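# Rack tubes in fume hood and close the sash

## Task

Move the tube rack onto the fume hood's work surface so that the whole rack sits past the orange tape line. The rack must stand upright and each tube must be seated all the way down in a hole. Lower the sash until it is completely closed. If the rack or any tube reaches the floor, the task fails. If the robot tips over or is left leaning, the task fails. Anything that stays in place only because the robot holds it is not counted. At the end, open the gripper and pull the robot away.

## Robot and tools

Robot: TidyBot++, a wheeled base (0.54 m long, 0.50 m wide, 0.38 m high, four powered casters) carrying a single seven-joint arm with a two-finger gripper. The shoulder sits 0.12 m ahead of the base centre, 0.68 m up. Segments: upper arm 0.42 m, forearm 0.31 m, hand 0.31 m to the hand point. The arm begins folded, hand down, reaching up to 0.08 m beyond the base front with the elbow as high as 1.15 m. A downward-pointing hand reaches at most about 0.94 m above the floor, and only near the base. Cameras: base_camera and wrist_camera (the latter looks along the hand).

Frames: base frame has its origin on the floor below the base centre, x forward, y left, z up. hand_pose is reported in it: the point midway between the finger pads, its z axis along the fingers, its y axis the closing direction. The odometry frame is the base frame at scene start; heading is positive to the left, -3.142 to 3.142. base_tilt is in degrees, positive when leaning forward or right. Odometry counts wheel turns, so slip looks like travel, and it drifts a few cm and degrees over many moves.

execute_actions: argument actions is a list holding one action or nothing (empty just reports state and images). Optional cameras: list of "base_camera", "wrist_camera" or "all"; omitted or null means all, [] means none. An action may contain:
- base: exactly one relative offset from where the base last measured itself: translate_m (metres, forward +), strafe_m (metres, left +), each -2 to 2; or rotate_rad (radians, counter-clockwise from above +), -6.3 to 6.3. A move needing over 8.667 s at its top speed is refused.
- joints: absolute targets by name, one robot only: joint_1_rad (any angle; positive turns the arm clockwise from above, opposite to rotate_rad), joint_2_rad shoulder -2.249 to 2.249, joint_3_rad any angle, joint_4_rad elbow -2.579 to 2.579, joint_5_rad any angle, joint_6_rad wrist -2.099 to 2.099, joint_7_rad any angle (hand down: positive is counter-clockwise from above; at 1.57 fingers open toward robot left/right), gripper_pos 0 (open, ~85 mm gap) to 1 (closed, gap ~85 x (1 - value) mm). Done tolerances: ±0.039 for joints 1-4, ±0.056 for 5-7, ±0.03 gripper. Unlimited joints go the short way; turn in steps below half a turn.
- speeds: caps for this action only: translate_m/strafe_m 0.05-0.5 m/s, rotate_rad 0.1-1.57 rad/s (top values are defaults).
Base and joint motions start together. An action runs at most 15 s. Any unknown key or out-of-range number rejects the whole call with no motion. Joints left unnamed may still be chasing an older target.

Planar arm geometry (joint_1_rad 0, joint_3_rad 3.14, joint_5_rad 0, roughly the start): tilt from vertical, forward positive, is joint_2 for the upper arm, joint_2 - joint_4 for the forearm, joint_2 - joint_4 - joint_6 for the hand. Reach ahead of the shoulder = sum of length*sin(tilt); height above it = sum of length*cos(tilt). Joints 1-4 move up to 1.39 rad/s, joints 5-7 up to 1.22 rad/s.

wait: seconds from 0 to 10; commands nothing, returns state and images. zoom_image: camera plus region [x0, y0, x1, y1] in pixels of that camera's latest full image, at most 504 x 504. read_manual: licence texts only. finished_scene: pass scene number; final and irreversible, reports success.

Result lines: base_status and joint_status tell how each motion ended. done = reached (for the base, wheels turned the full amount, even if slipping). off_target = stopped away from target and may still push. contact_stop / time_out = target abandoned, holding position. "joint command not followed" with a cause = arm targets withheld (self-collision check); per-joint not_followed may be retried on later actions until given passing targets. on_its_own lists uncommanded changes. motor_effort is percent of max, bracket = peak of last action; readings carry offsets and noise. Motor temperatures are listed per arm joint. ARM HIT, MOTOR HOT (60 °C), OVER-TEMPERATURE FAULT (75 °C, arm sags, joints report limit_stop_at_motor_heat; resend targets) and torque-fault lines may appear. If a call reports a stop, later calls in the same reply are skipped.

Precision: friction leaves joints slightly off while still reporting done; correct by sending last command + (wanted - read). hand_pose may itself be 1-2 cm wrong; trust the images. Under a held load the arm sags; never command a holding joint to its read angle. Closed fingertips reach about 20 mm past the hand point, so mind the floor and surfaces.

Avoid: driving while the arm is snagged above about 0.8 m (tipping); hard horizontal pulls on a raised hand; driving the arm into things (torque fault halts arm for 10 s: limits 104.5 N m joints 1-4, 51.3 N m joints 5-7); a blocked base keeps shoving and may still say done; holding loads long (heat); dropping, slamming or knocking over the rack or tubes. No check keeps the arm off the base. Loose objects may occasionally get bumped. Finish with gripper open and robot clear.

Each tool is called as a command line: name --argument value for each argument, lists and objects as JSON in quotes; but a table of rows of numbers goes row by row, as --pt "numbers of a row", without its own name.

## Session

I'll start by checking the robot's state and camera views.

execute_actions --actions '[]'

Scene clock: 0.00 s.
Motor temperatures (°C, as the motors report them): [29 29 28 28 33 39 45]
base_odometry: x=+0.000 y=+0.000 heading=+0.000 (m, m, rad; odometry frame)
base_tilt: forward=+0.6 right=+0.0 (deg)
base_status: not commanded
joint_positions: joint_1_rad=+0.031 joint_2_rad=-0.342 joint_3_rad=+3.186 joint_4_rad=-2.503 joint_5_rad=+0.001 joint_6_rad=-0.871 joint_7_rad=+1.567 gripper_pos=+0.000
joint_status: not commanded
motor_effort: joint_1_rad=-1 joint_2_rad=-2 joint_3_rad=+0 joint_4_rad=+14 joint_5_rad=-1 joint_6_rad=+1 joint_7_rad=+1 (%)
hand_pose: x=+0.2732 y=-0.0090 z=+0.5939 quat_wxyz=(-0.005, +0.998, -0.039, +0.055) (m; base frame)
pictures: base_camera, wrist_camera
Images, in order (width x height): base_camera 644x364, wrist_camera 644x476.

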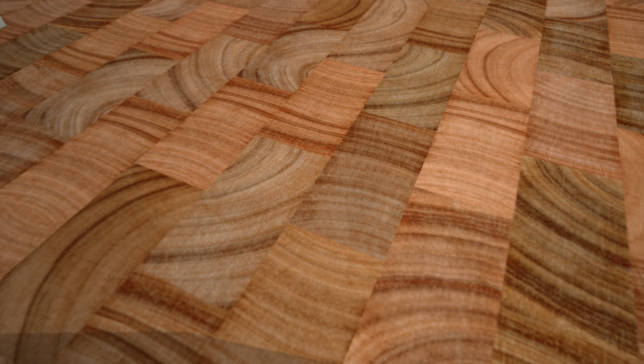

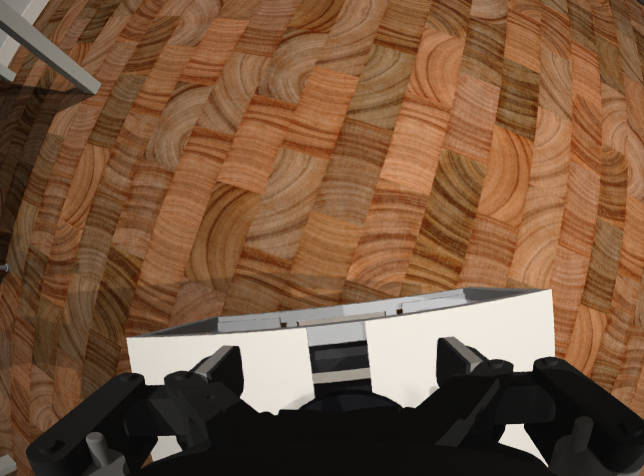

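execute_actions --actions '[{"joints": {"joint_1_rad": 0.0, "joint_2_rad": -0.45, "joint_3_rad": 3.14, "joint_4_rad": -2.2, "joint_6_rad": -0.05}}]'

Scene clock: 1.63 s.
Motor temperatures (°C, as the motors report them): [29 29 28 28 33 39 45]
base_odometry: x=+0.000 y=+0.000 heading=+0.000 (m, m, rad; odometry frame)
base_tilt: forward=+0.6 right=+0.0 (deg)
base_status: not commanded
joint_positions: joint_1_rad=+0.025 joint_2_rad=-0.433 joint_3_rad=+3.165 joint_4_rad=-2.207 joint_5_rad=+0.001 joint_6_rad=-0.076 joint_7_rad=+1.567 gripper_pos=+0.000
joint_status: all done
motor_effort: joint_1_rad=-1(1) joint_2_rad=-5(6) joint_3_rad=+0(0) joint_4_rad=+21(22) joint_5_rad=+0(0) joint_6_rad=+8(8) joint_7_rad=+2(1) (%)
hand_pose: x=+0.5494 y=-0.0209 z=+0.9149 quat_wxyz=(+0.009, +0.798, -0.023, +0.602) (m; base frame)
pictures: base_camera, wrist_camera
Images, in order (width x height): base_camera 644x364, wrist_camera 644x476.

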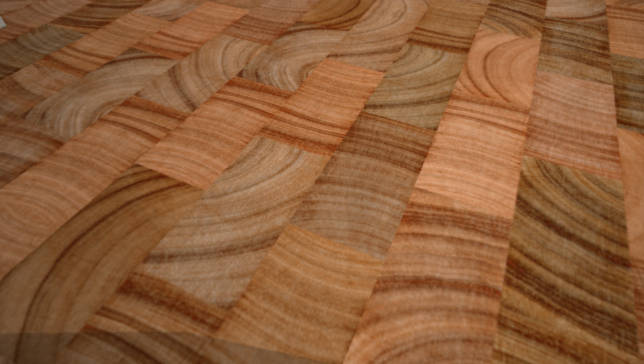

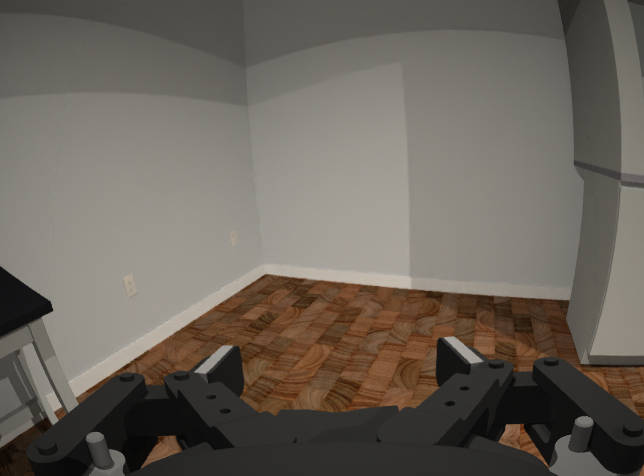

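execute_actions --actions '[{"joints": {"joint_1_rad": -1.1}}]' --cameras '["wrist_camera"]'

execute_actions --actions '[{"joints": {"joint_1_rad": 1.1}}]' --cameras '["wrist_camera"]'

Scene clock: 4.10 s.
Motor temperatures (°C, as the motors report them): [29 29 28 28 33 39 45]
base_odometry: x=+0.000 y=+0.000 heading=+0.000 (m, m, rad; odometry frame)
base_tilt: forward=+0.6 right=+0.0 (deg)
base_status: not commanded
joint_positions: joint_1_rad=-1.077 joint_2_rad=-0.433 joint_3_rad=+3.161 joint_4_rad=-2.207 joint_5_rad=+0.001 joint_6_rad=-0.076 joint_7_rad=+1.567 gripper_pos=+0.000
joint_status: all done
motor_effort: joint_1_rad=-1(0) joint_2_rad=-6(6) joint_3_rad=+0(0) joint_4_rad=+21(21) joint_5_rad=-1(0) joint_6_rad=+8(8) joint_7_rad=+1(1) (%)
hand_pose: x=+0.3302 y=+0.3755 z=+0.9149 quat_wxyz=(-0.308, +0.691, +0.400, +0.517) (m; base frame)
pictures: wrist_camera
Images, in order (width x height): wrist_camera 644x476.

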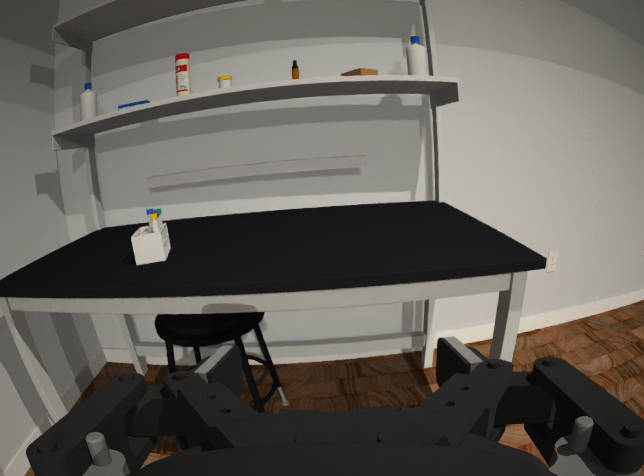

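Scene clock: 7.37 s.
Motor temperatures (°C, as the motors report them): [29 30 28 28 33 39 45]
base_odometry: x=+0.000 y=+0.000 heading=+0.000 (m, m, rad; odometry frame)
base_tilt: forward=+0.6 right=+0.0 (deg)
base_status: not commanded
joint_positions: joint_1_rad=+1.077 joint_2_rad=-0.433 joint_3_rad=+3.161 joint_4_rad=-2.207 joint_5_rad=+0.001 joint_6_rad=-0.076 joint_7_rad=+1.567 gripper_pos=+0.000
joint_status: all done
motor_effort: joint_1_rad=+0(1) joint_2_rad=-6(6) joint_3_rad=+0(1) joint_4_rad=+22(22) joint_5_rad=-1(1) joint_6_rad=+8(8) joint_7_rad=+1(1) (%)
hand_pose: x=+0.3160 y=-0.3831 z=+0.9149 quat_wxyz=(+0.310, +0.680, -0.418, +0.516) (m; base frame)
pictures: wrist_camera
Images, in order (width x height): wrist_camera 644x476.

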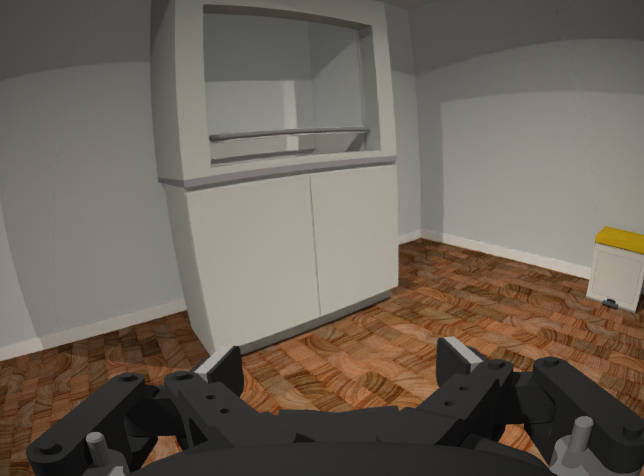

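zoom_image --camera "wrist_camera" --region '[140, 0, 420, 220]'

Region (140, 0, 420, 220) of wrist_camera's 644x476 image, scaled by 1.800; it fills the top 396 rows of this view, and the rest is white.

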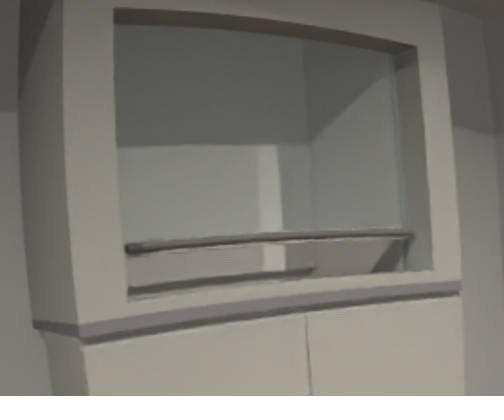

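zoom_image --camera "wrist_camera" --region '[160, 280, 500, 420]'

Region (160, 280, 500, 420) of wrist_camera's 644x476 image, scaled by 1.482; it fills the top 208 rows of this view, and the rest is white.

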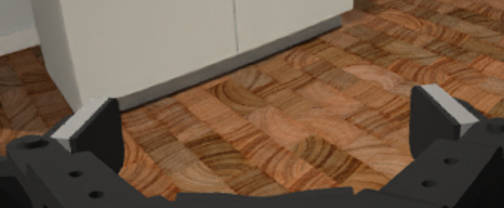

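execute_actions --actions '[{"base": {"rotate_rad": -0.47}, "joints": {"joint_1_rad": -0.02, "joint_3_rad": 3.12, "joint_6_rad": 0.1}}]' --cameras '[]'

execute_actions --actions '[{"base": {"strafe_m": -1.05}}]'

Scene clock: 14.93 s.
Motor temperatures (°C, as the motors report them): [29 30 28 28 33 40 45]
base_odometry: x=+0.000 y=+0.000 heading=-0.469 (m, m, rad; odometry frame)
base_tilt: forward=+0.6 right=+0.0 (deg)
base_status: done
joint_positions: joint_1_rad=+0.003 joint_2_rad=-0.433 joint_3_rad=+3.144 joint_4_rad=-2.207 joint_5_rad=+0.001 joint_6_rad=+0.063 joint_7_rad=+1.567 gripper_pos=+0.000
joint_status: all done
motor_effort: joint_1_rad=-1(1) joint_2_rad=-6(7) joint_3_rad=+0(2) joint_4_rad=+22(22) joint_5_rad=+0(1) joint_6_rad=+8(8) joint_7_rad=+2(1) (%)
hand_pose: x=+0.5586 y=-0.0007 z=+0.9570 quat_wxyz=(+0.000, +0.755, -0.003, +0.656) (m; base frame)
pictures: none
No camera images: the call's "cameras" was empty. Leave "cameras" out to get every camera's image.

Scene clock: 18.40 s.
Motor temperatures (°C, as the motors report them): [29 30 28 28 33 40 45]
base_odometry: x=-0.476 y=-0.936 heading=-0.470 (m, m, rad; odometry frame)
base_tilt: forward=+0.5 right=+0.0 (deg)
base_status: done
joint_positions: joint_1_rad=+0.002 joint_2_rad=-0.433 joint_3_rad=+3.138 joint_4_rad=-2.207 joint_5_rad=+0.001 joint_6_rad=+0.063 joint_7_rad=+1.567 gripper_pos=+0.000
joint_status: not commanded
motor_effort: joint_1_rad=+0(0) joint_2_rad=-6(7) joint_3_rad=+0(2) joint_4_rad=+21(22) joint_5_rad=-1(1) joint_6_rad=+8(8) joint_7_rad=+1(1) (%)
hand_pose: x=+0.5585 y=+0.0021 z=+0.9570 quat_wxyz=(-0.001, +0.755, +0.000, +0.656) (m; base frame)
pictures: base_camera, wrist_camera
Images, in order (width x height): base_camera 644x364, wrist_camera 644x476.

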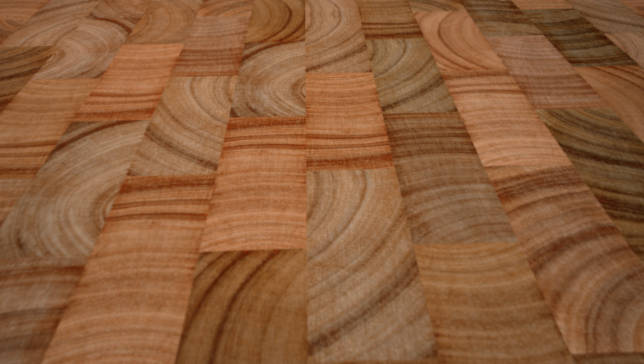

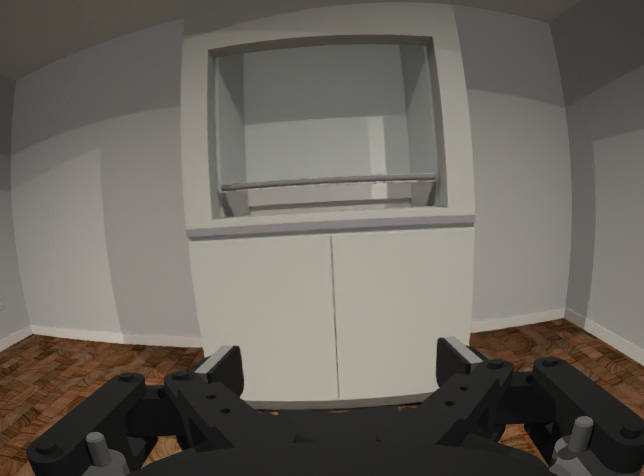

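zoom_image --camera "wrist_camera" --region '[190, 130, 480, 250]'

Region (190, 130, 480, 250) of wrist_camera's 644x476 image, scaled by 1.738; it fills the top 209 rows of this view, and the rest is white.

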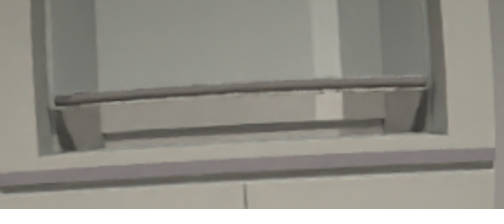

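execute_actions --actions '[{"base": {"translate_m": 0.85}, "joints": {"joint_2_rad": -0.3, "joint_4_rad": -1.3, "joint_6_rad": -0.95}}]'

Scene clock: 21.83 s.
Motor temperatures (°C, as the motors report them): [29 30 28 28 33 40 45]
base_odometry: x=+0.282 y=-1.321 heading=-0.470 (m, m, rad; odometry frame)
base_tilt: forward=+0.6 right=+0.0 (deg)
base_status: done
joint_positions: joint_1_rad=+0.002 joint_2_rad=-0.308 joint_3_rad=+3.138 joint_4_rad=-1.315 joint_5_rad=+0.001 joint_6_rad=-0.915 joint_7_rad=+1.567 gripper_pos=+0.000
joint_status: all done
motor_effort: joint_1_rad=-1(0) joint_2_rad=-9(11) joint_3_rad=+0(1) joint_4_rad=+19(23) joint_5_rad=+0(0) joint_6_rad=+7(8) joint_7_rad=+1(1) (%)
hand_pose: x=+0.5493 y=+0.0019 z=+1.1438 quat_wxyz=(+0.000, +0.820, -0.001, +0.573) (m; base frame)
pictures: base_camera, wrist_camera
Images, in order (width x height): base_camera 644x364, wrist_camera 644x476.

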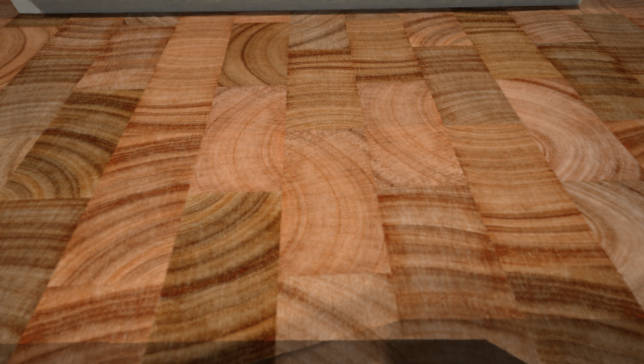

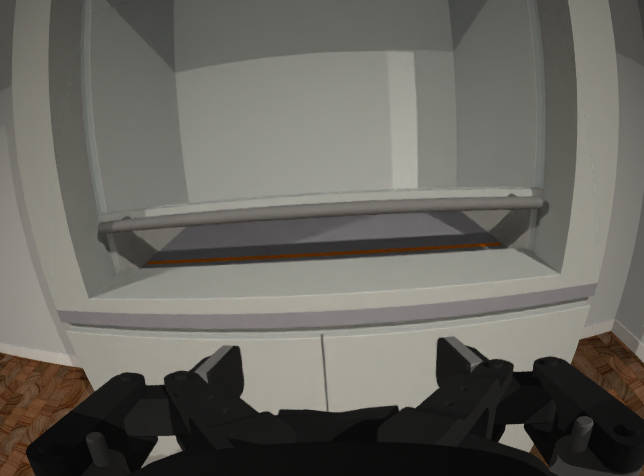

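zoom_image --camera "wrist_camera" --region '[240, 170, 420, 345]'

zoom_image --camera "wrist_camera" --region '[70, 170, 230, 320]'

Region (240, 170, 420, 345) of wrist_camera's 644x476 image, scaled by 2.800; it fills the top 490 rows of this view, and the rest is white.

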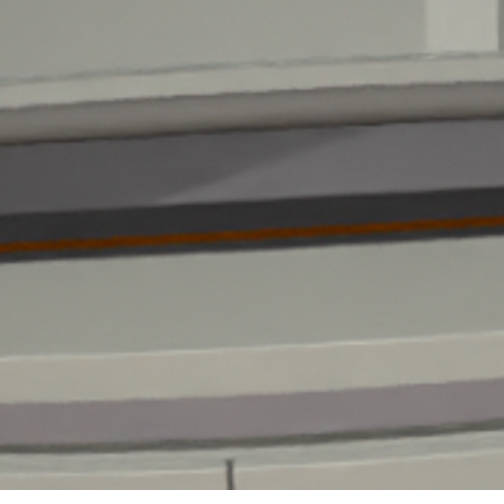

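Region (70, 170, 230, 320) of wrist_camera's 644x476 image, scaled by 3.150; it fills the top 472 rows of this view, and the rest is white.

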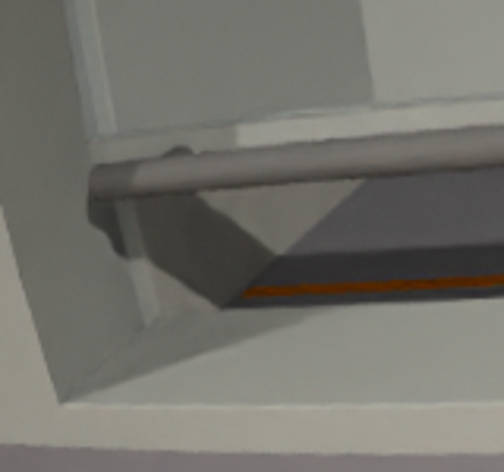

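execute_actions --actions '[{"base": {"rotate_rad": 0.027}, "joints": {"joint_2_rad": -0.245, "joint_4_rad": -2.175, "joint_6_rad": 0.37, "gripper_pos": 1.0}}]' --cameras '[]'

execute_actions --actions '[{"base": {"translate_m": 0.40}}]'

Scene clock: 26.20 s.
Motor temperatures (°C, as the motors report them): [29 30 28 28 33 40 45]
base_odometry: x=+0.282 y=-1.321 heading=-0.444 (m, m, rad; odometry frame)
base_tilt: forward=+0.6 right=-0.1 (deg)
base_status: done
joint_positions: joint_1_rad=+0.000 joint_2_rad=-0.268 joint_3_rad=+3.135 joint_4_rad=-2.159 joint_5_rad=+0.001 joint_6_rad=+0.334 joint_7_rad=+1.567 gripper_pos=+0.999
joint_status: all done
motor_effort: joint_1_rad=+0(2) joint_2_rad=-11(14) joint_3_rad=+0(3) joint_4_rad=+22(22) joint_5_rad=+0(1) joint_6_rad=+8(8) joint_7_rad=+1(1) (%)
hand_pose: x=+0.6171 y=+0.0051 z=+0.9930 quat_wxyz=(-0.003, +0.702, +0.002, +0.712) (m; base frame)
pictures: none
No camera images: the call's "cameras" was empty. Leave "cameras" out to get every camera's image.

Scene clock: 28.33 s.
Motor temperatures (°C, as the motors report them): [29 30 28 28 33 40 45]
base_odometry: x=+0.643 y=-1.493 heading=-0.443 (m, m, rad; odometry frame)
base_tilt: forward=+0.6 right=+0.0 (deg)
base_status: done
joint_positions: joint_1_rad=+0.000 joint_2_rad=-0.253 joint_3_rad=+3.135 joint_4_rad=-2.161 joint_5_rad=+0.001 joint_6_rad=+0.336 joint_7_rad=+1.567 gripper_pos=+0.999
joint_status: not commanded
motor_effort: joint_1_rad=+0(1) joint_2_rad=-13(15) joint_3_rad=+0(1) joint_4_rad=+21(22) joint_5_rad=+0(0) joint_6_rad=+8(8) joint_7_rad=+1(1) (%)
hand_pose: x=+0.6215 y=+0.0051 z=+0.9850 quat_wxyz=(-0.003, +0.707, +0.002, +0.707) (m; base frame)
pictures: base_camera, wrist_camera
Images, in order (width x height): base_camera 644x364, wrist_camera 644x476.

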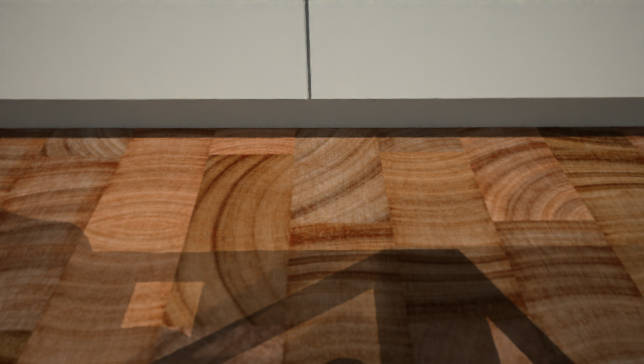

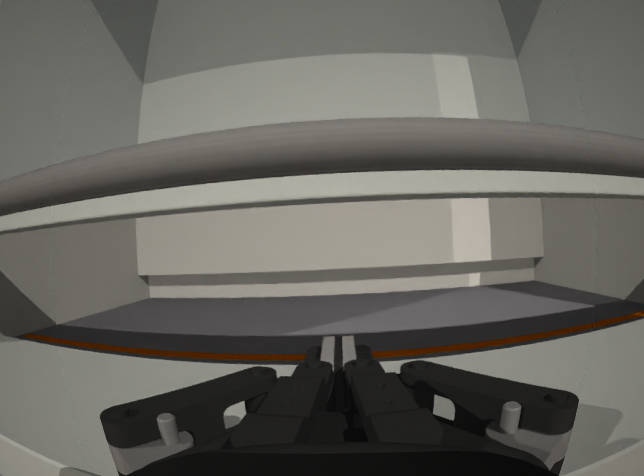

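zoom_image --camera "wrist_camera" --region '[200, 100, 480, 380]'

Region (200, 100, 480, 380) of wrist_camera's 644x476 image, scaled by 1.800.

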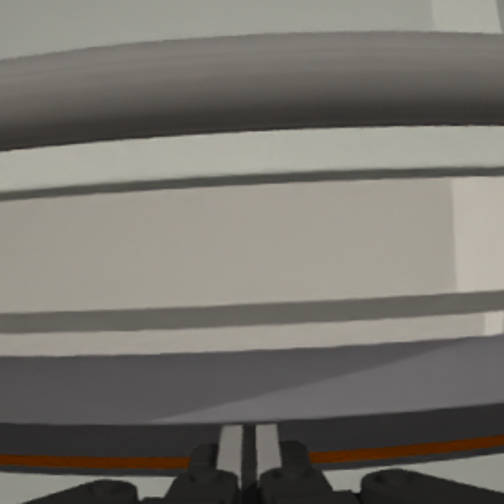

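execute_actions --actions '[{"joints": {"joint_2_rad": -0.303, "joint_4_rad": -2.008, "joint_6_rad": 0.125}}]' --cameras '["wrist_camera"]'

Scene clock: 32.47 s.
Motor temperatures (°C, as the motors report them): [29 30 28 28 33 40 45]
base_odometry: x=+0.643 y=-1.493 heading=-0.443 (m, m, rad; odometry frame)
base_tilt: forward=+0.6 right=+0.0 (deg)
base_status: not commanded
joint_positions: joint_1_rad=+0.000 joint_2_rad=-0.286 joint_3_rad=+3.135 joint_4_rad=-2.020 joint_5_rad=+0.001 joint_6_rad=+0.162 joint_7_rad=+1.567 gripper_pos=+0.999
joint_status: all done
motor_effort: joint_1_rad=-1(0) joint_2_rad=-12(14) joint_3_rad=+0(0) joint_4_rad=+22(23) joint_5_rad=+1(0) joint_6_rad=+8(8) joint_7_rad=+1(1) (%)
hand_pose: x=+0.6218 y=+0.0051 z=+1.0339 quat_wxyz=(-0.003, +0.708, +0.002, +0.707) (m; base frame)
pictures: wrist_camera
Images, in order (width x height): wrist_camera 644x476.

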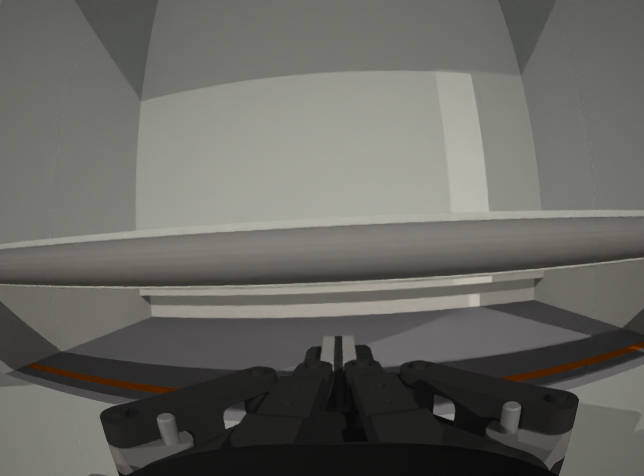

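zoom_image --camera "wrist_camera" --region '[200, 180, 480, 400]'

Region (200, 180, 480, 400) of wrist_camera's 644x476 image, scaled by 1.800; it fills the top 396 rows of this view, and the rest is white.

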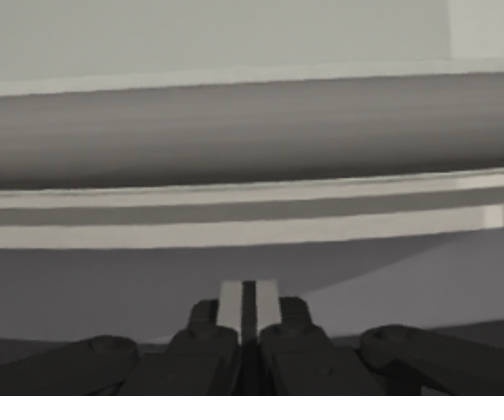

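execute_actions --actions '[{"base": {"translate_m": 0.027}, "speeds": {"translate_m": 0.1}}]' --cameras '["wrist_camera"]'

Scene clock: 33.90 s.
Motor temperatures (°C, as the motors report them): [29 30 28 28 33 40 45]
base_odometry: x=+0.668 y=-1.504 heading=-0.443 (m, m, rad; odometry frame)
base_tilt: forward=+0.6 right=-0.1 (deg)
base_status: done
joint_positions: joint_1_rad=+0.000 joint_2_rad=-0.293 joint_3_rad=+3.135 joint_4_rad=-2.020 joint_5_rad=+0.001 joint_6_rad=+0.161 joint_7_rad=+1.567 gripper_pos=+0.999
joint_status: not commanded
motor_effort: joint_1_rad=-1(1) joint_2_rad=-12(15) joint_3_rad=+0(0) joint_4_rad=+22(22) joint_5_rad=-1(0) joint_6_rad=+8(8) joint_7_rad=+1(1) (%)
hand_pose: x=+0.6194 y=+0.0051 z=+1.0370 quat_wxyz=(-0.003, +0.706, +0.002, +0.709) (m; base frame)
pictures: wrist_camera
Images, in order (width x height): wrist_camera 644x476.

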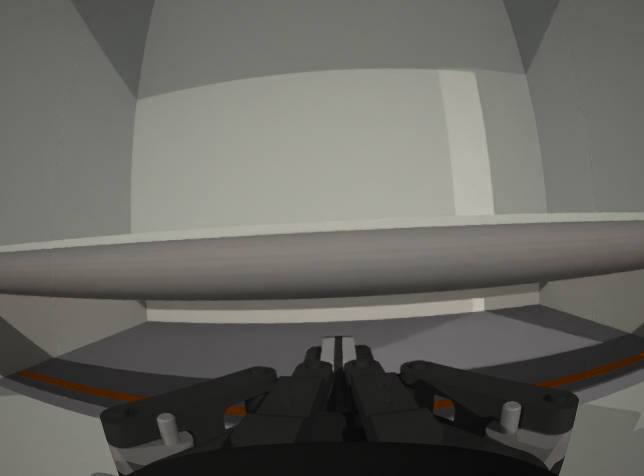

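execute_actions --actions '[{"joints": {"joint_2_rad": -0.31, "joint_4_rad": -1.84, "joint_6_rad": -0.03}}]' --cameras '["wrist_camera"]'

Scene clock: 35.17 s.
Motor temperatures (°C, as the motors report them): [29 30 28 28 33 40 45]
base_odometry: x=+0.668 y=-1.504 heading=-0.443 (m, m, rad; odometry frame)
base_tilt: forward=+0.6 right=-0.1 (deg)
base_status: not commanded
joint_positions: joint_1_rad=+0.000 joint_2_rad=-0.292 joint_3_rad=+3.135 joint_4_rad=-1.893 joint_5_rad=+0.001 joint_6_rad=-0.026 joint_7_rad=+1.567 gripper_pos=+0.999
joint_status: joint_4_rad off_target (ended at -1.893, target -1.840); the others done
motor_effort: joint_1_rad=+0(0) joint_2_rad=-16(16) joint_3_rad=+0(0) joint_4_rad=+28(28) joint_5_rad=+0(0) joint_6_rad=+13(15) joint_7_rad=+1(1) (%)
hand_pose: x=+0.6226 y=+0.0051 z=+1.0580 quat_wxyz=(-0.002, +0.727, +0.002, +0.687) (m; base frame)
pictures: wrist_camera
Images, in order (width x height): wrist_camera 644x476.

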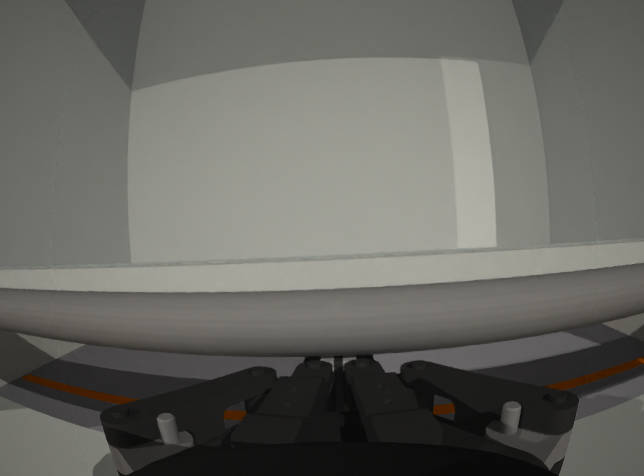

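execute_actions --actions '[{"joints": {"joint_2_rad": -0.34, "joint_4_rad": -1.66, "joint_6_rad": -0.08}}]' --cameras '["wrist_camera"]'

Scene clock: 36.47 s.
Motor temperatures (°C, as the motors report them): [29 30 28 29 33 40 45]
base_odometry: x=+0.668 y=-1.504 heading=-0.443 (m, m, rad; odometry frame)
base_tilt: forward=+0.6 right=+0.0 (deg)
base_status: not commanded
joint_positions: joint_1_rad=+0.000 joint_2_rad=-0.289 joint_3_rad=+3.135 joint_4_rad=-1.816 joint_5_rad=+0.001 joint_6_rad=-0.176 joint_7_rad=+1.567 gripper_pos=+0.999
joint_status: joint_2_rad off_target (ended at -0.289, target -0.340); joint_4_rad off_target (ended at -1.816, target -1.660); joint_6_rad off_target (ended at -0.176, target -0.080)
motor_effort: joint_1_rad=-1(0) joint_2_rad=-26(26) joint_3_rad=+0(1) joint_4_rad=+47(47) joint_5_rad=+0(0) joint_6_rad=+28(29) joint_7_rad=+1(1) (%)
hand_pose: x=+0.6216 y=+0.0050 z=+1.0583 quat_wxyz=(-0.002, +0.752, +0.002, +0.659) (m; base frame)
pictures: wrist_camera
Images, in order (width x height): wrist_camera 644x476.

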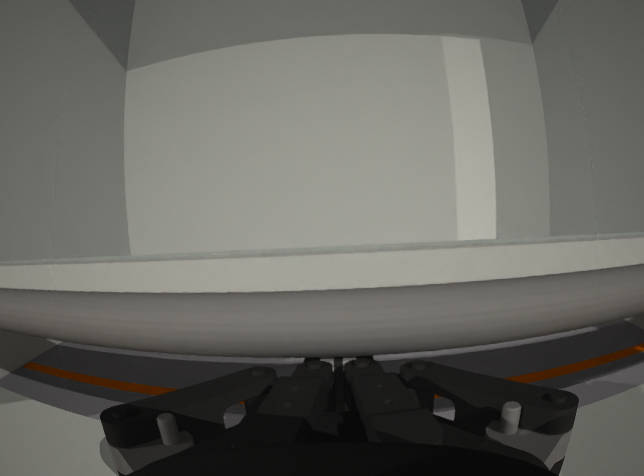

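execute_actions --actions '[{"joints": {"joint_2_rad": -0.40, "joint_4_rad": -1.62, "joint_6_rad": 0.10}}]' --cameras '["wrist_camera"]'

Scene clock: 38.27 s.
Motor temperatures (°C, as the motors report them): [29 30 28 29 33 40 45]
base_odometry: x=+0.668 y=-1.504 heading=-0.443 (m, m, rad; odometry frame)
base_tilt: forward=+0.6 right=+0.0 (deg)
base_status: not commanded
joint_positions: joint_1_rad=+0.000 joint_2_rad=-0.288 joint_3_rad=+3.135 joint_4_rad=-1.776 joint_5_rad=+0.001 joint_6_rad=-0.073 joint_7_rad=+1.567 gripper_pos=+0.999
joint_status: joint_2_rad off_target (ended at -0.288, target -0.400); joint_4_rad off_target (ended at -1.776, target -1.620); joint_6_rad off_target (ended at -0.073, target +0.100)
motor_effort: joint_1_rad=-1(1) joint_2_rad=-37(38) joint_3_rad=+0(0) joint_4_rad=+48(61) joint_5_rad=+0(1) joint_6_rad=+29(40) joint_7_rad=+1(1) (%)
hand_pose: x=+0.6240 y=+0.0052 z=+1.1139 quat_wxyz=(-0.003, +0.704, +0.002, +0.710) (m; base frame)
pictures: wrist_camera
Images, in order (width x height): wrist_camera 644x476.

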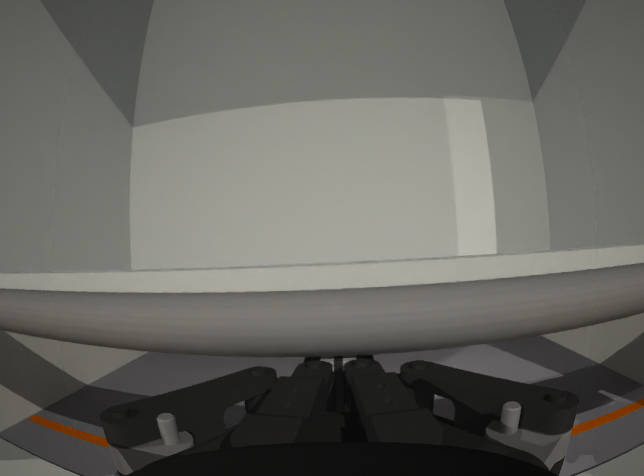

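execute_actions --actions '[{"joints": {"joint_2_rad": -0.35, "joint_4_rad": -1.26, "joint_6_rad": -0.24}}]' --cameras '["wrist_camera"]'

Scene clock: 40.37 s.
Motor temperatures (°C, as the motors report them): [29 30 28 29 33 40 45]
base_odometry: x=+0.668 y=-1.504 heading=-0.443 (m, m, rad; odometry frame)
base_tilt: forward=+0.6 right=-0.1 (deg)
base_status: not commanded
joint_positions: joint_1_rad=+0.000 joint_2_rad=-0.227 joint_3_rad=+3.135 joint_4_rad=-1.369 joint_5_rad=+0.001 joint_6_rad=-0.371 joint_7_rad=+1.567 gripper_pos=+0.999
joint_status: joint_2_rad off_target (ended at -0.227, target -0.350); joint_4_rad off_target (ended at -1.369, target -1.260); joint_6_rad off_target (ended at -0.371, target -0.240)
motor_effort: joint_1_rad=-1(1) joint_2_rad=-37(41) joint_3_rad=+0(0) joint_4_rad=+40(61) joint_5_rad=+0(1) joint_6_rad=+22(41) joint_7_rad=+1(1) (%)
hand_pose: x=+0.6208 y=+0.0051 z=+1.2403 quat_wxyz=(-0.003, +0.686, +0.001, +0.727) (m; base frame)
pictures: wrist_camera
Images, in order (width x height): wrist_camera 644x476.

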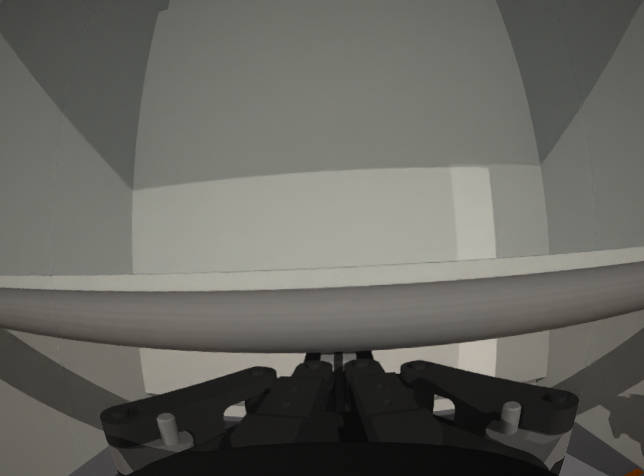

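execute_actions --actions '[{"joints": {"joint_2_rad": -0.19, "joint_4_rad": -0.76, "joint_6_rad": -0.64}}]' --cameras '["wrist_camera"]'

Scene clock: 43.27 s.
Motor temperatures (°C, as the motors report them): [29 30 28 29 33 40 45]
base_odometry: x=+0.668 y=-1.504 heading=-0.443 (m, m, rad; odometry frame)
base_tilt: forward=+0.6 right=-0.1 (deg)
base_status: not commanded
joint_positions: joint_1_rad=+0.000 joint_2_rad=-0.079 joint_3_rad=+3.135 joint_4_rad=-0.864 joint_5_rad=+0.001 joint_6_rad=-0.759 joint_7_rad=+1.567 gripper_pos=+0.999
joint_status: joint_2_rad off_target (ended at -0.079, target -0.190); joint_4_rad off_target (ended at -0.864, target -0.760); joint_6_rad off_target (ended at -0.759, target -0.640)
motor_effort: joint_1_rad=+0(1) joint_2_rad=-39(39) joint_3_rad=+0(1) joint_4_rad=+35(54) joint_5_rad=+0(0) joint_6_rad=+22(40) joint_7_rad=+1(1) (%)
hand_pose: x=+0.6191 y=+0.0046 z=+1.3318 quat_wxyz=(-0.003, +0.698, +0.001, +0.716) (m; base frame)
pictures: wrist_camera
Images, in order (width x height): wrist_camera 644x476.

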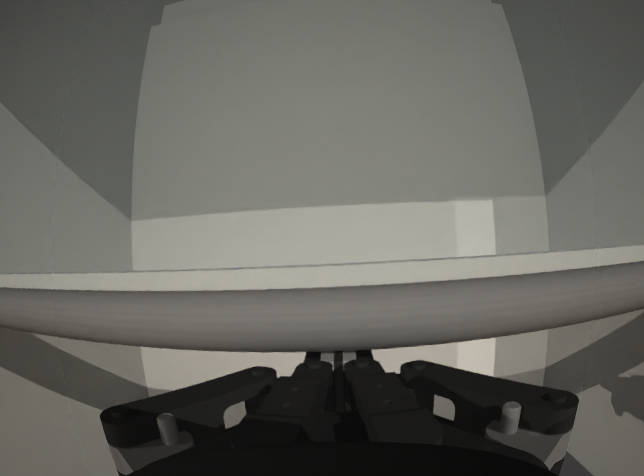

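execute_actions --actions '[{"joints": {"joint_2_rad": -0.165, "joint_4_rad": -1.12, "joint_6_rad": -0.62}}]' --cameras '["wrist_camera"]'

Scene clock: 45.10 s.
Motor temperatures (°C, as the motors report them): [29 30 28 29 33 40 45]
base_odometry: x=+0.668 y=-1.504 heading=-0.443 (m, m, rad; odometry frame)
base_tilt: forward=+0.6 right=-0.1 (deg)
base_status: not commanded
joint_positions: joint_1_rad=+0.000 joint_2_rad=-0.168 joint_3_rad=+3.135 joint_4_rad=-1.107 joint_5_rad=+0.001 joint_6_rad=-0.657 joint_7_rad=+1.567 gripper_pos=+0.999
joint_status: all done
motor_effort: joint_1_rad=+0(0) joint_2_rad=-14(39) joint_3_rad=-1(0) joint_4_rad=+19(34) joint_5_rad=-1(0) joint_6_rad=+8(22) joint_7_rad=+1(1) (%)
hand_pose: x=+0.6137 y=+0.0048 z=+1.2741 quat_wxyz=(-0.003, +0.716, +0.001, +0.698) (m; base frame)
pictures: wrist_camera
Images, in order (width x height): wrist_camera 644x476.

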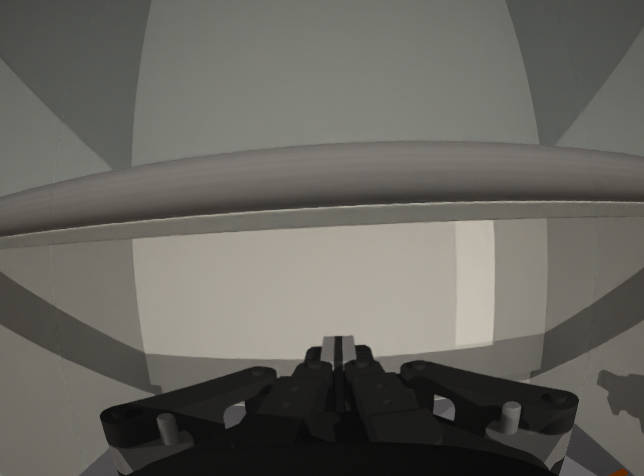

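execute_actions --actions '[{"joints": {"joint_6_rad": -1.39, "gripper_pos": 0.0}}]' --cameras '["wrist_camera"]'

Scene clock: 46.70 s.
Motor temperatures (°C, as the motors report them): [29 30 28 29 33 40 45]
base_odometry: x=+0.668 y=-1.504 heading=-0.443 (m, m, rad; odometry frame)
base_tilt: forward=+0.6 right=+0.0 (deg)
base_status: not commanded
joint_positions: joint_1_rad=+0.000 joint_2_rad=-0.168 joint_3_rad=+3.135 joint_4_rad=-1.112 joint_5_rad=+0.001 joint_6_rad=-1.373 joint_7_rad=+1.567 gripper_pos=+0.000
joint_status: all done
motor_effort: joint_1_rad=-1(0) joint_2_rad=-12(14) joint_3_rad=+0(0) joint_4_rad=+17(19) joint_5_rad=+0(0) joint_6_rad=+6(8) joint_7_rad=+1(1) (%)
hand_pose: x=+0.5319 y=+0.0039 z=+1.0698 quat_wxyz=(-0.001, +0.916, +0.001, +0.401) (m; base frame)
pictures: wrist_camera
Images, in order (width x height): wrist_camera 644x476.

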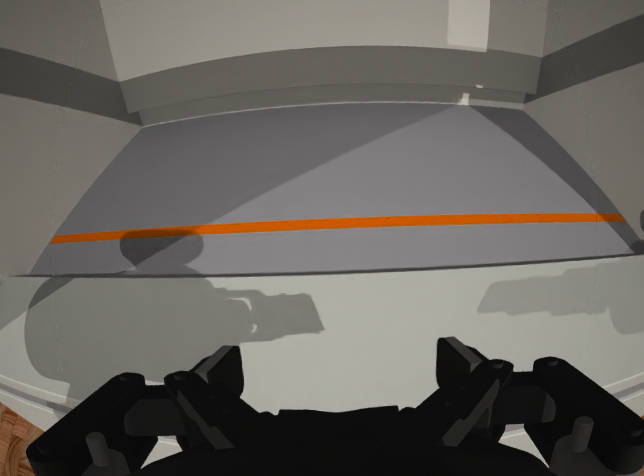

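execute_actions --actions '[{"base": {"translate_m": -1.5}}]' --cameras '["wrist_camera"]'

execute_actions --actions '[{"base": {"rotate_rad": 1.571}}]'

Scene clock: 52.33 s.
Motor temperatures (°C, as the motors report them): [29 30 28 29 33 40 45]
base_odometry: x=-0.688 y=-0.861 heading=-0.443 (m, m, rad; odometry frame)
base_tilt: forward=+0.5 right=-0.1 (deg)
base_status: done
joint_positions: joint_1_rad=-0.002 joint_2_rad=-0.165 joint_3_rad=+3.135 joint_4_rad=-1.112 joint_5_rad=+0.001 joint_6_rad=-1.373 joint_7_rad=+1.567 gripper_pos=+0.000
joint_status: not commanded
motor_effort: joint_1_rad=-1(3) joint_2_rad=-11(19) joint_3_rad=+0(3) joint_4_rad=+17(19) joint_5_rad=+0(1) joint_6_rad=+6(6) joint_7_rad=+1(1) (%)
hand_pose: x=+0.5329 y=+0.0048 z=+1.0687 quat_wxyz=(-0.001, +0.917, +0.002, +0.400) (m; base frame)
pictures: wrist_camera
Images, in order (width x height): wrist_camera 644x476.

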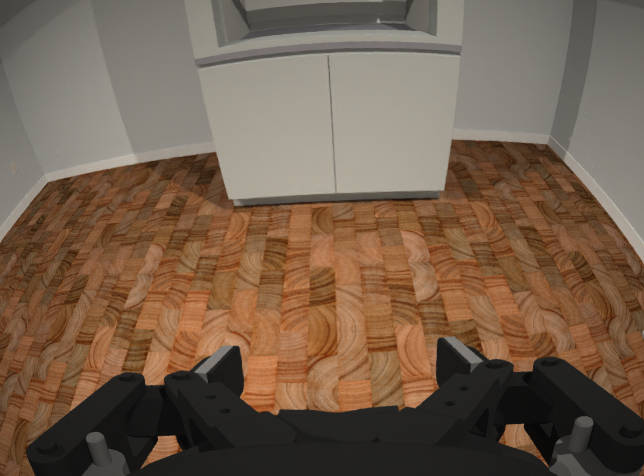

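Scene clock: 54.63 s.
Motor temperatures (°C, as the motors report them): [29 30 28 29 33 40 45]
base_odometry: x=-0.688 y=-0.861 heading=+1.127 (m, m, rad; odometry frame)
base_tilt: forward=+0.5 right=+0.0 (deg)
base_status: done
joint_positions: joint_1_rad=-0.005 joint_2_rad=-0.165 joint_3_rad=+3.131 joint_4_rad=-1.112 joint_5_rad=+0.001 joint_6_rad=-1.373 joint_7_rad=+1.567 gripper_pos=+0.000
joint_status: not commanded
motor_effort: joint_1_rad=+0(2) joint_2_rad=-11(15) joint_3_rad=+0(3) joint_4_rad=+17(18) joint_5_rad=+0(2) joint_6_rad=+6(6) joint_7_rad=+1(1) (%)
hand_pose: x=+0.5329 y=+0.0080 z=+1.0687 quat_wxyz=(-0.002, +0.917, +0.005, +0.400) (m; base frame)
pictures: base_camera, wrist_camera
Images, in order (width x height): base_camera 644x364, wrist_camera 644x476.

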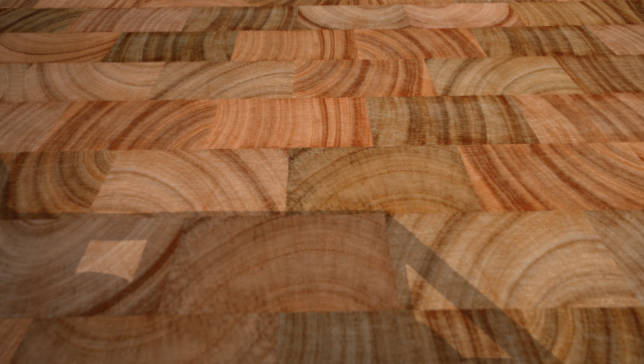

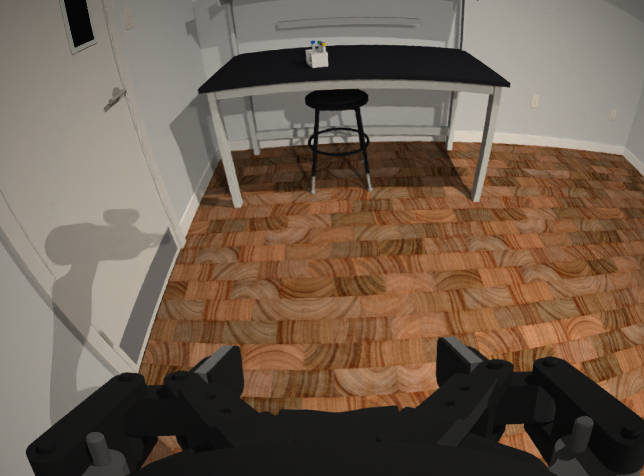

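execute_actions --actions '[{"base": {"translate_m": 1.45}}]'

Scene clock: 60.37 s.
Motor temperatures (°C, as the motors report them): [29 30 28 29 33 40 45]
base_odometry: x=-0.067 y=+0.450 heading=+1.128 (m, m, rad; odometry frame)
base_tilt: forward=+0.6 right=+0.0 (deg)
base_status: done
joint_positions: joint_1_rad=-0.005 joint_2_rad=-0.164 joint_3_rad=+3.131 joint_4_rad=-1.112 joint_5_rad=+0.001 joint_6_rad=-1.373 joint_7_rad=+1.567 gripper_pos=+0.000
joint_status: not commanded
motor_effort: joint_1_rad=-1(1) joint_2_rad=-14(16) joint_3_rad=+0(0) joint_4_rad=+18(18) joint_5_rad=-1(0) joint_6_rad=+6(6) joint_7_rad=+2(1) (%)
hand_pose: x=+0.5331 y=+0.0080 z=+1.0685 quat_wxyz=(-0.002, +0.917, +0.005, +0.399) (m; base frame)
pictures: base_camera, wrist_camera
Images, in order (width x height): base_camera 644x364, wrist_camera 644x476.

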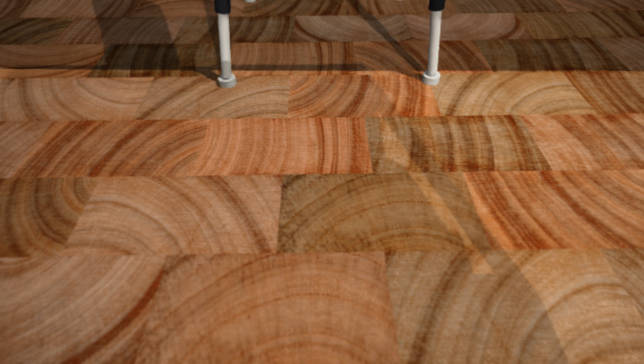

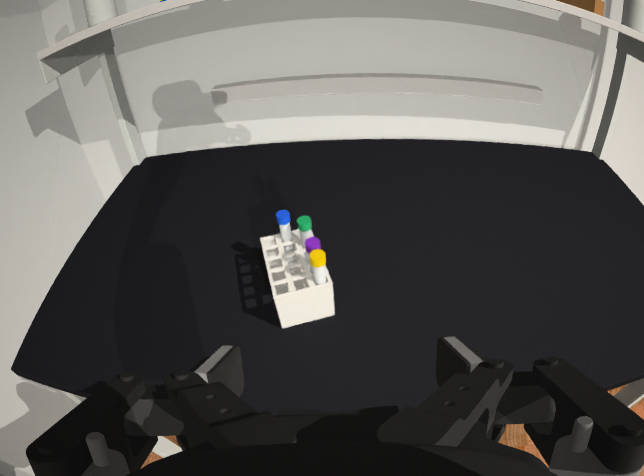

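zoom_image --camera "wrist_camera" --region '[230, 190, 370, 340]'

Region (230, 190, 370, 340) of wrist_camera's 644x476 image, scaled by 3.360; it fills the left 470 columns of this view, and the rest is white.

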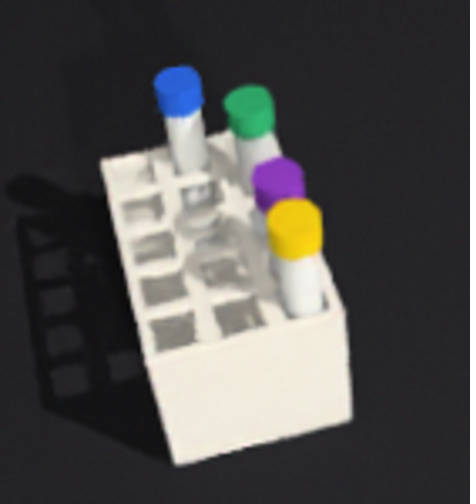

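execute_actions --actions '[{"base": {"rotate_rad": 0.29}, "joints": {"joint_1_rad": 0.0, "joint_2_rad": -0.085, "joint_3_rad": 3.163, "joint_4_rad": -2.057, "joint_6_rad": -0.114}}]' --cameras '[]'

execute_actions --actions '[{"base": {"strafe_m": -0.175}, "joints": {"joint_3_rad": 3.142}}]'

Scene clock: 66.10 s.
Motor temperatures (°C, as the motors report them): [29 30 28 29 33 40 45]
base_odometry: x=-0.066 y=+0.450 heading=+1.417 (m, m, rad; odometry frame)
base_tilt: forward=+0.6 right=+0.0 (deg)
base_status: done
joint_positions: joint_1_rad=-0.005 joint_2_rad=-0.108 joint_3_rad=+3.137 joint_4_rad=-2.041 joint_5_rad=+0.001 joint_6_rad=-0.150 joint_7_rad=+1.567 gripper_pos=+0.000
joint_status: all done
motor_effort: joint_1_rad=+0(2) joint_2_rad=-17(19) joint_3_rad=+0(1) joint_4_rad=+20(22) joint_5_rad=+0(0) joint_6_rad=+7(7) joint_7_rad=+1(1) (%)
hand_pose: x=+0.6388 y=+0.0064 z=+0.8360 quat_wxyz=(-0.003, +0.863, +0.003, +0.505) (m; base frame)
pictures: none
No camera images: the call's "cameras" was empty. Leave "cameras" out to get every camera's image.

Scene clock: 67.63 s.
Motor temperatures (°C, as the motors report them): [29 30 28 29 33 40 45]
base_odometry: x=+0.107 y=+0.423 heading=+1.418 (m, m, rad; odometry frame)
base_tilt: forward=+0.6 right=+0.0 (deg)
base_status: done
joint_positions: joint_1_rad=-0.005 joint_2_rad=-0.108 joint_3_rad=+3.137 joint_4_rad=-2.041 joint_5_rad=+0.001 joint_6_rad=-0.150 joint_7_rad=+1.567 gripper_pos=+0.000
joint_status: all done
motor_effort: joint_1_rad=+0(1) joint_2_rad=-17(18) joint_3_rad=-1(3) joint_4_rad=+20(21) joint_5_rad=+0(1) joint_6_rad=+7(7) joint_7_rad=+1(1) (%)
hand_pose: x=+0.6389 y=+0.0063 z=+0.8357 quat_wxyz=(-0.003, +0.863, +0.003, +0.505) (m; base frame)
pictures: base_camera, wrist_camera
Images, in order (width x height): base_camera 644x364, wrist_camera 644x476.

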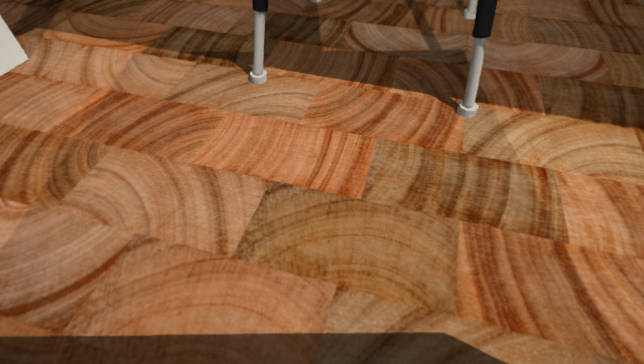

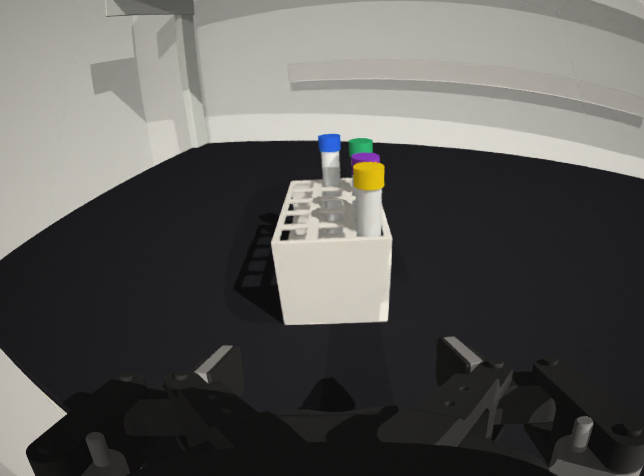

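zoom_image --camera "wrist_camera" --region '[210, 110, 470, 370]'

Region (210, 110, 470, 370) of wrist_camera's 644x476 image, scaled by 1.938.

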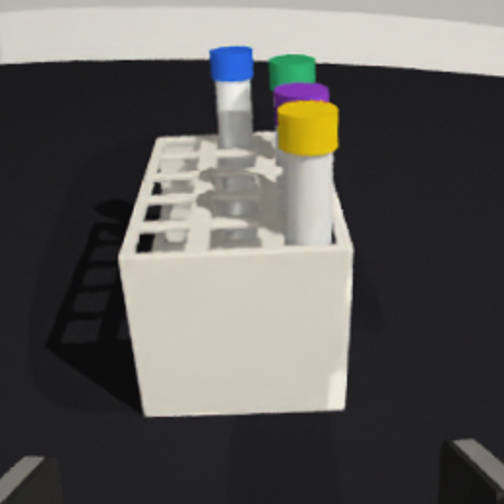

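execute_actions --actions '[{"base": {"translate_m": 0.07}, "speeds": {"translate_m": 0.2}}]' --cameras '["wrist_camera"]'

zoom_image --camera "wrist_camera" --region '[190, 130, 490, 430]'

Scene clock: 69.13 s.
Motor temperatures (°C, as the motors report them): [29 30 28 29 33 40 45]
base_odometry: x=+0.118 y=+0.493 heading=+1.418 (m, m, rad; odometry frame)
base_tilt: forward=+0.6 right=+0.0 (deg)
base_status: done
joint_positions: joint_1_rad=-0.005 joint_2_rad=-0.094 joint_3_rad=+3.137 joint_4_rad=-2.043 joint_5_rad=+0.001 joint_6_rad=-0.149 joint_7_rad=+1.567 gripper_pos=+0.000
joint_status: not commanded
motor_effort: joint_1_rad=-1(0) joint_2_rad=-17(21) joint_3_rad=+0(0) joint_4_rad=+21(21) joint_5_rad=+0(0) joint_6_rad=+7(7) joint_7_rad=+1(1) (%)
hand_pose: x=+0.6407 y=+0.0063 z=+0.8284 quat_wxyz=(-0.003, +0.867, +0.003, +0.499) (m; base frame)
pictures: wrist_camera
Images, in order (width x height): wrist_camera 644x476.

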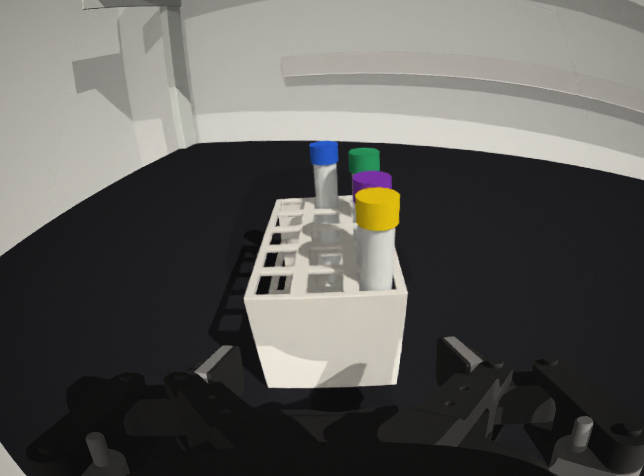

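Region (190, 130, 490, 430) of wrist_camera's 644x476 image, scaled by 1.680.

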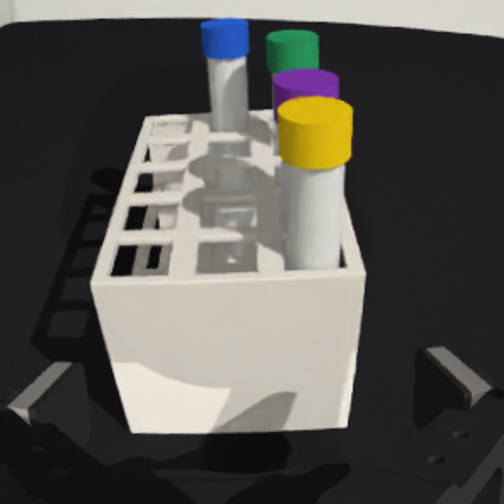

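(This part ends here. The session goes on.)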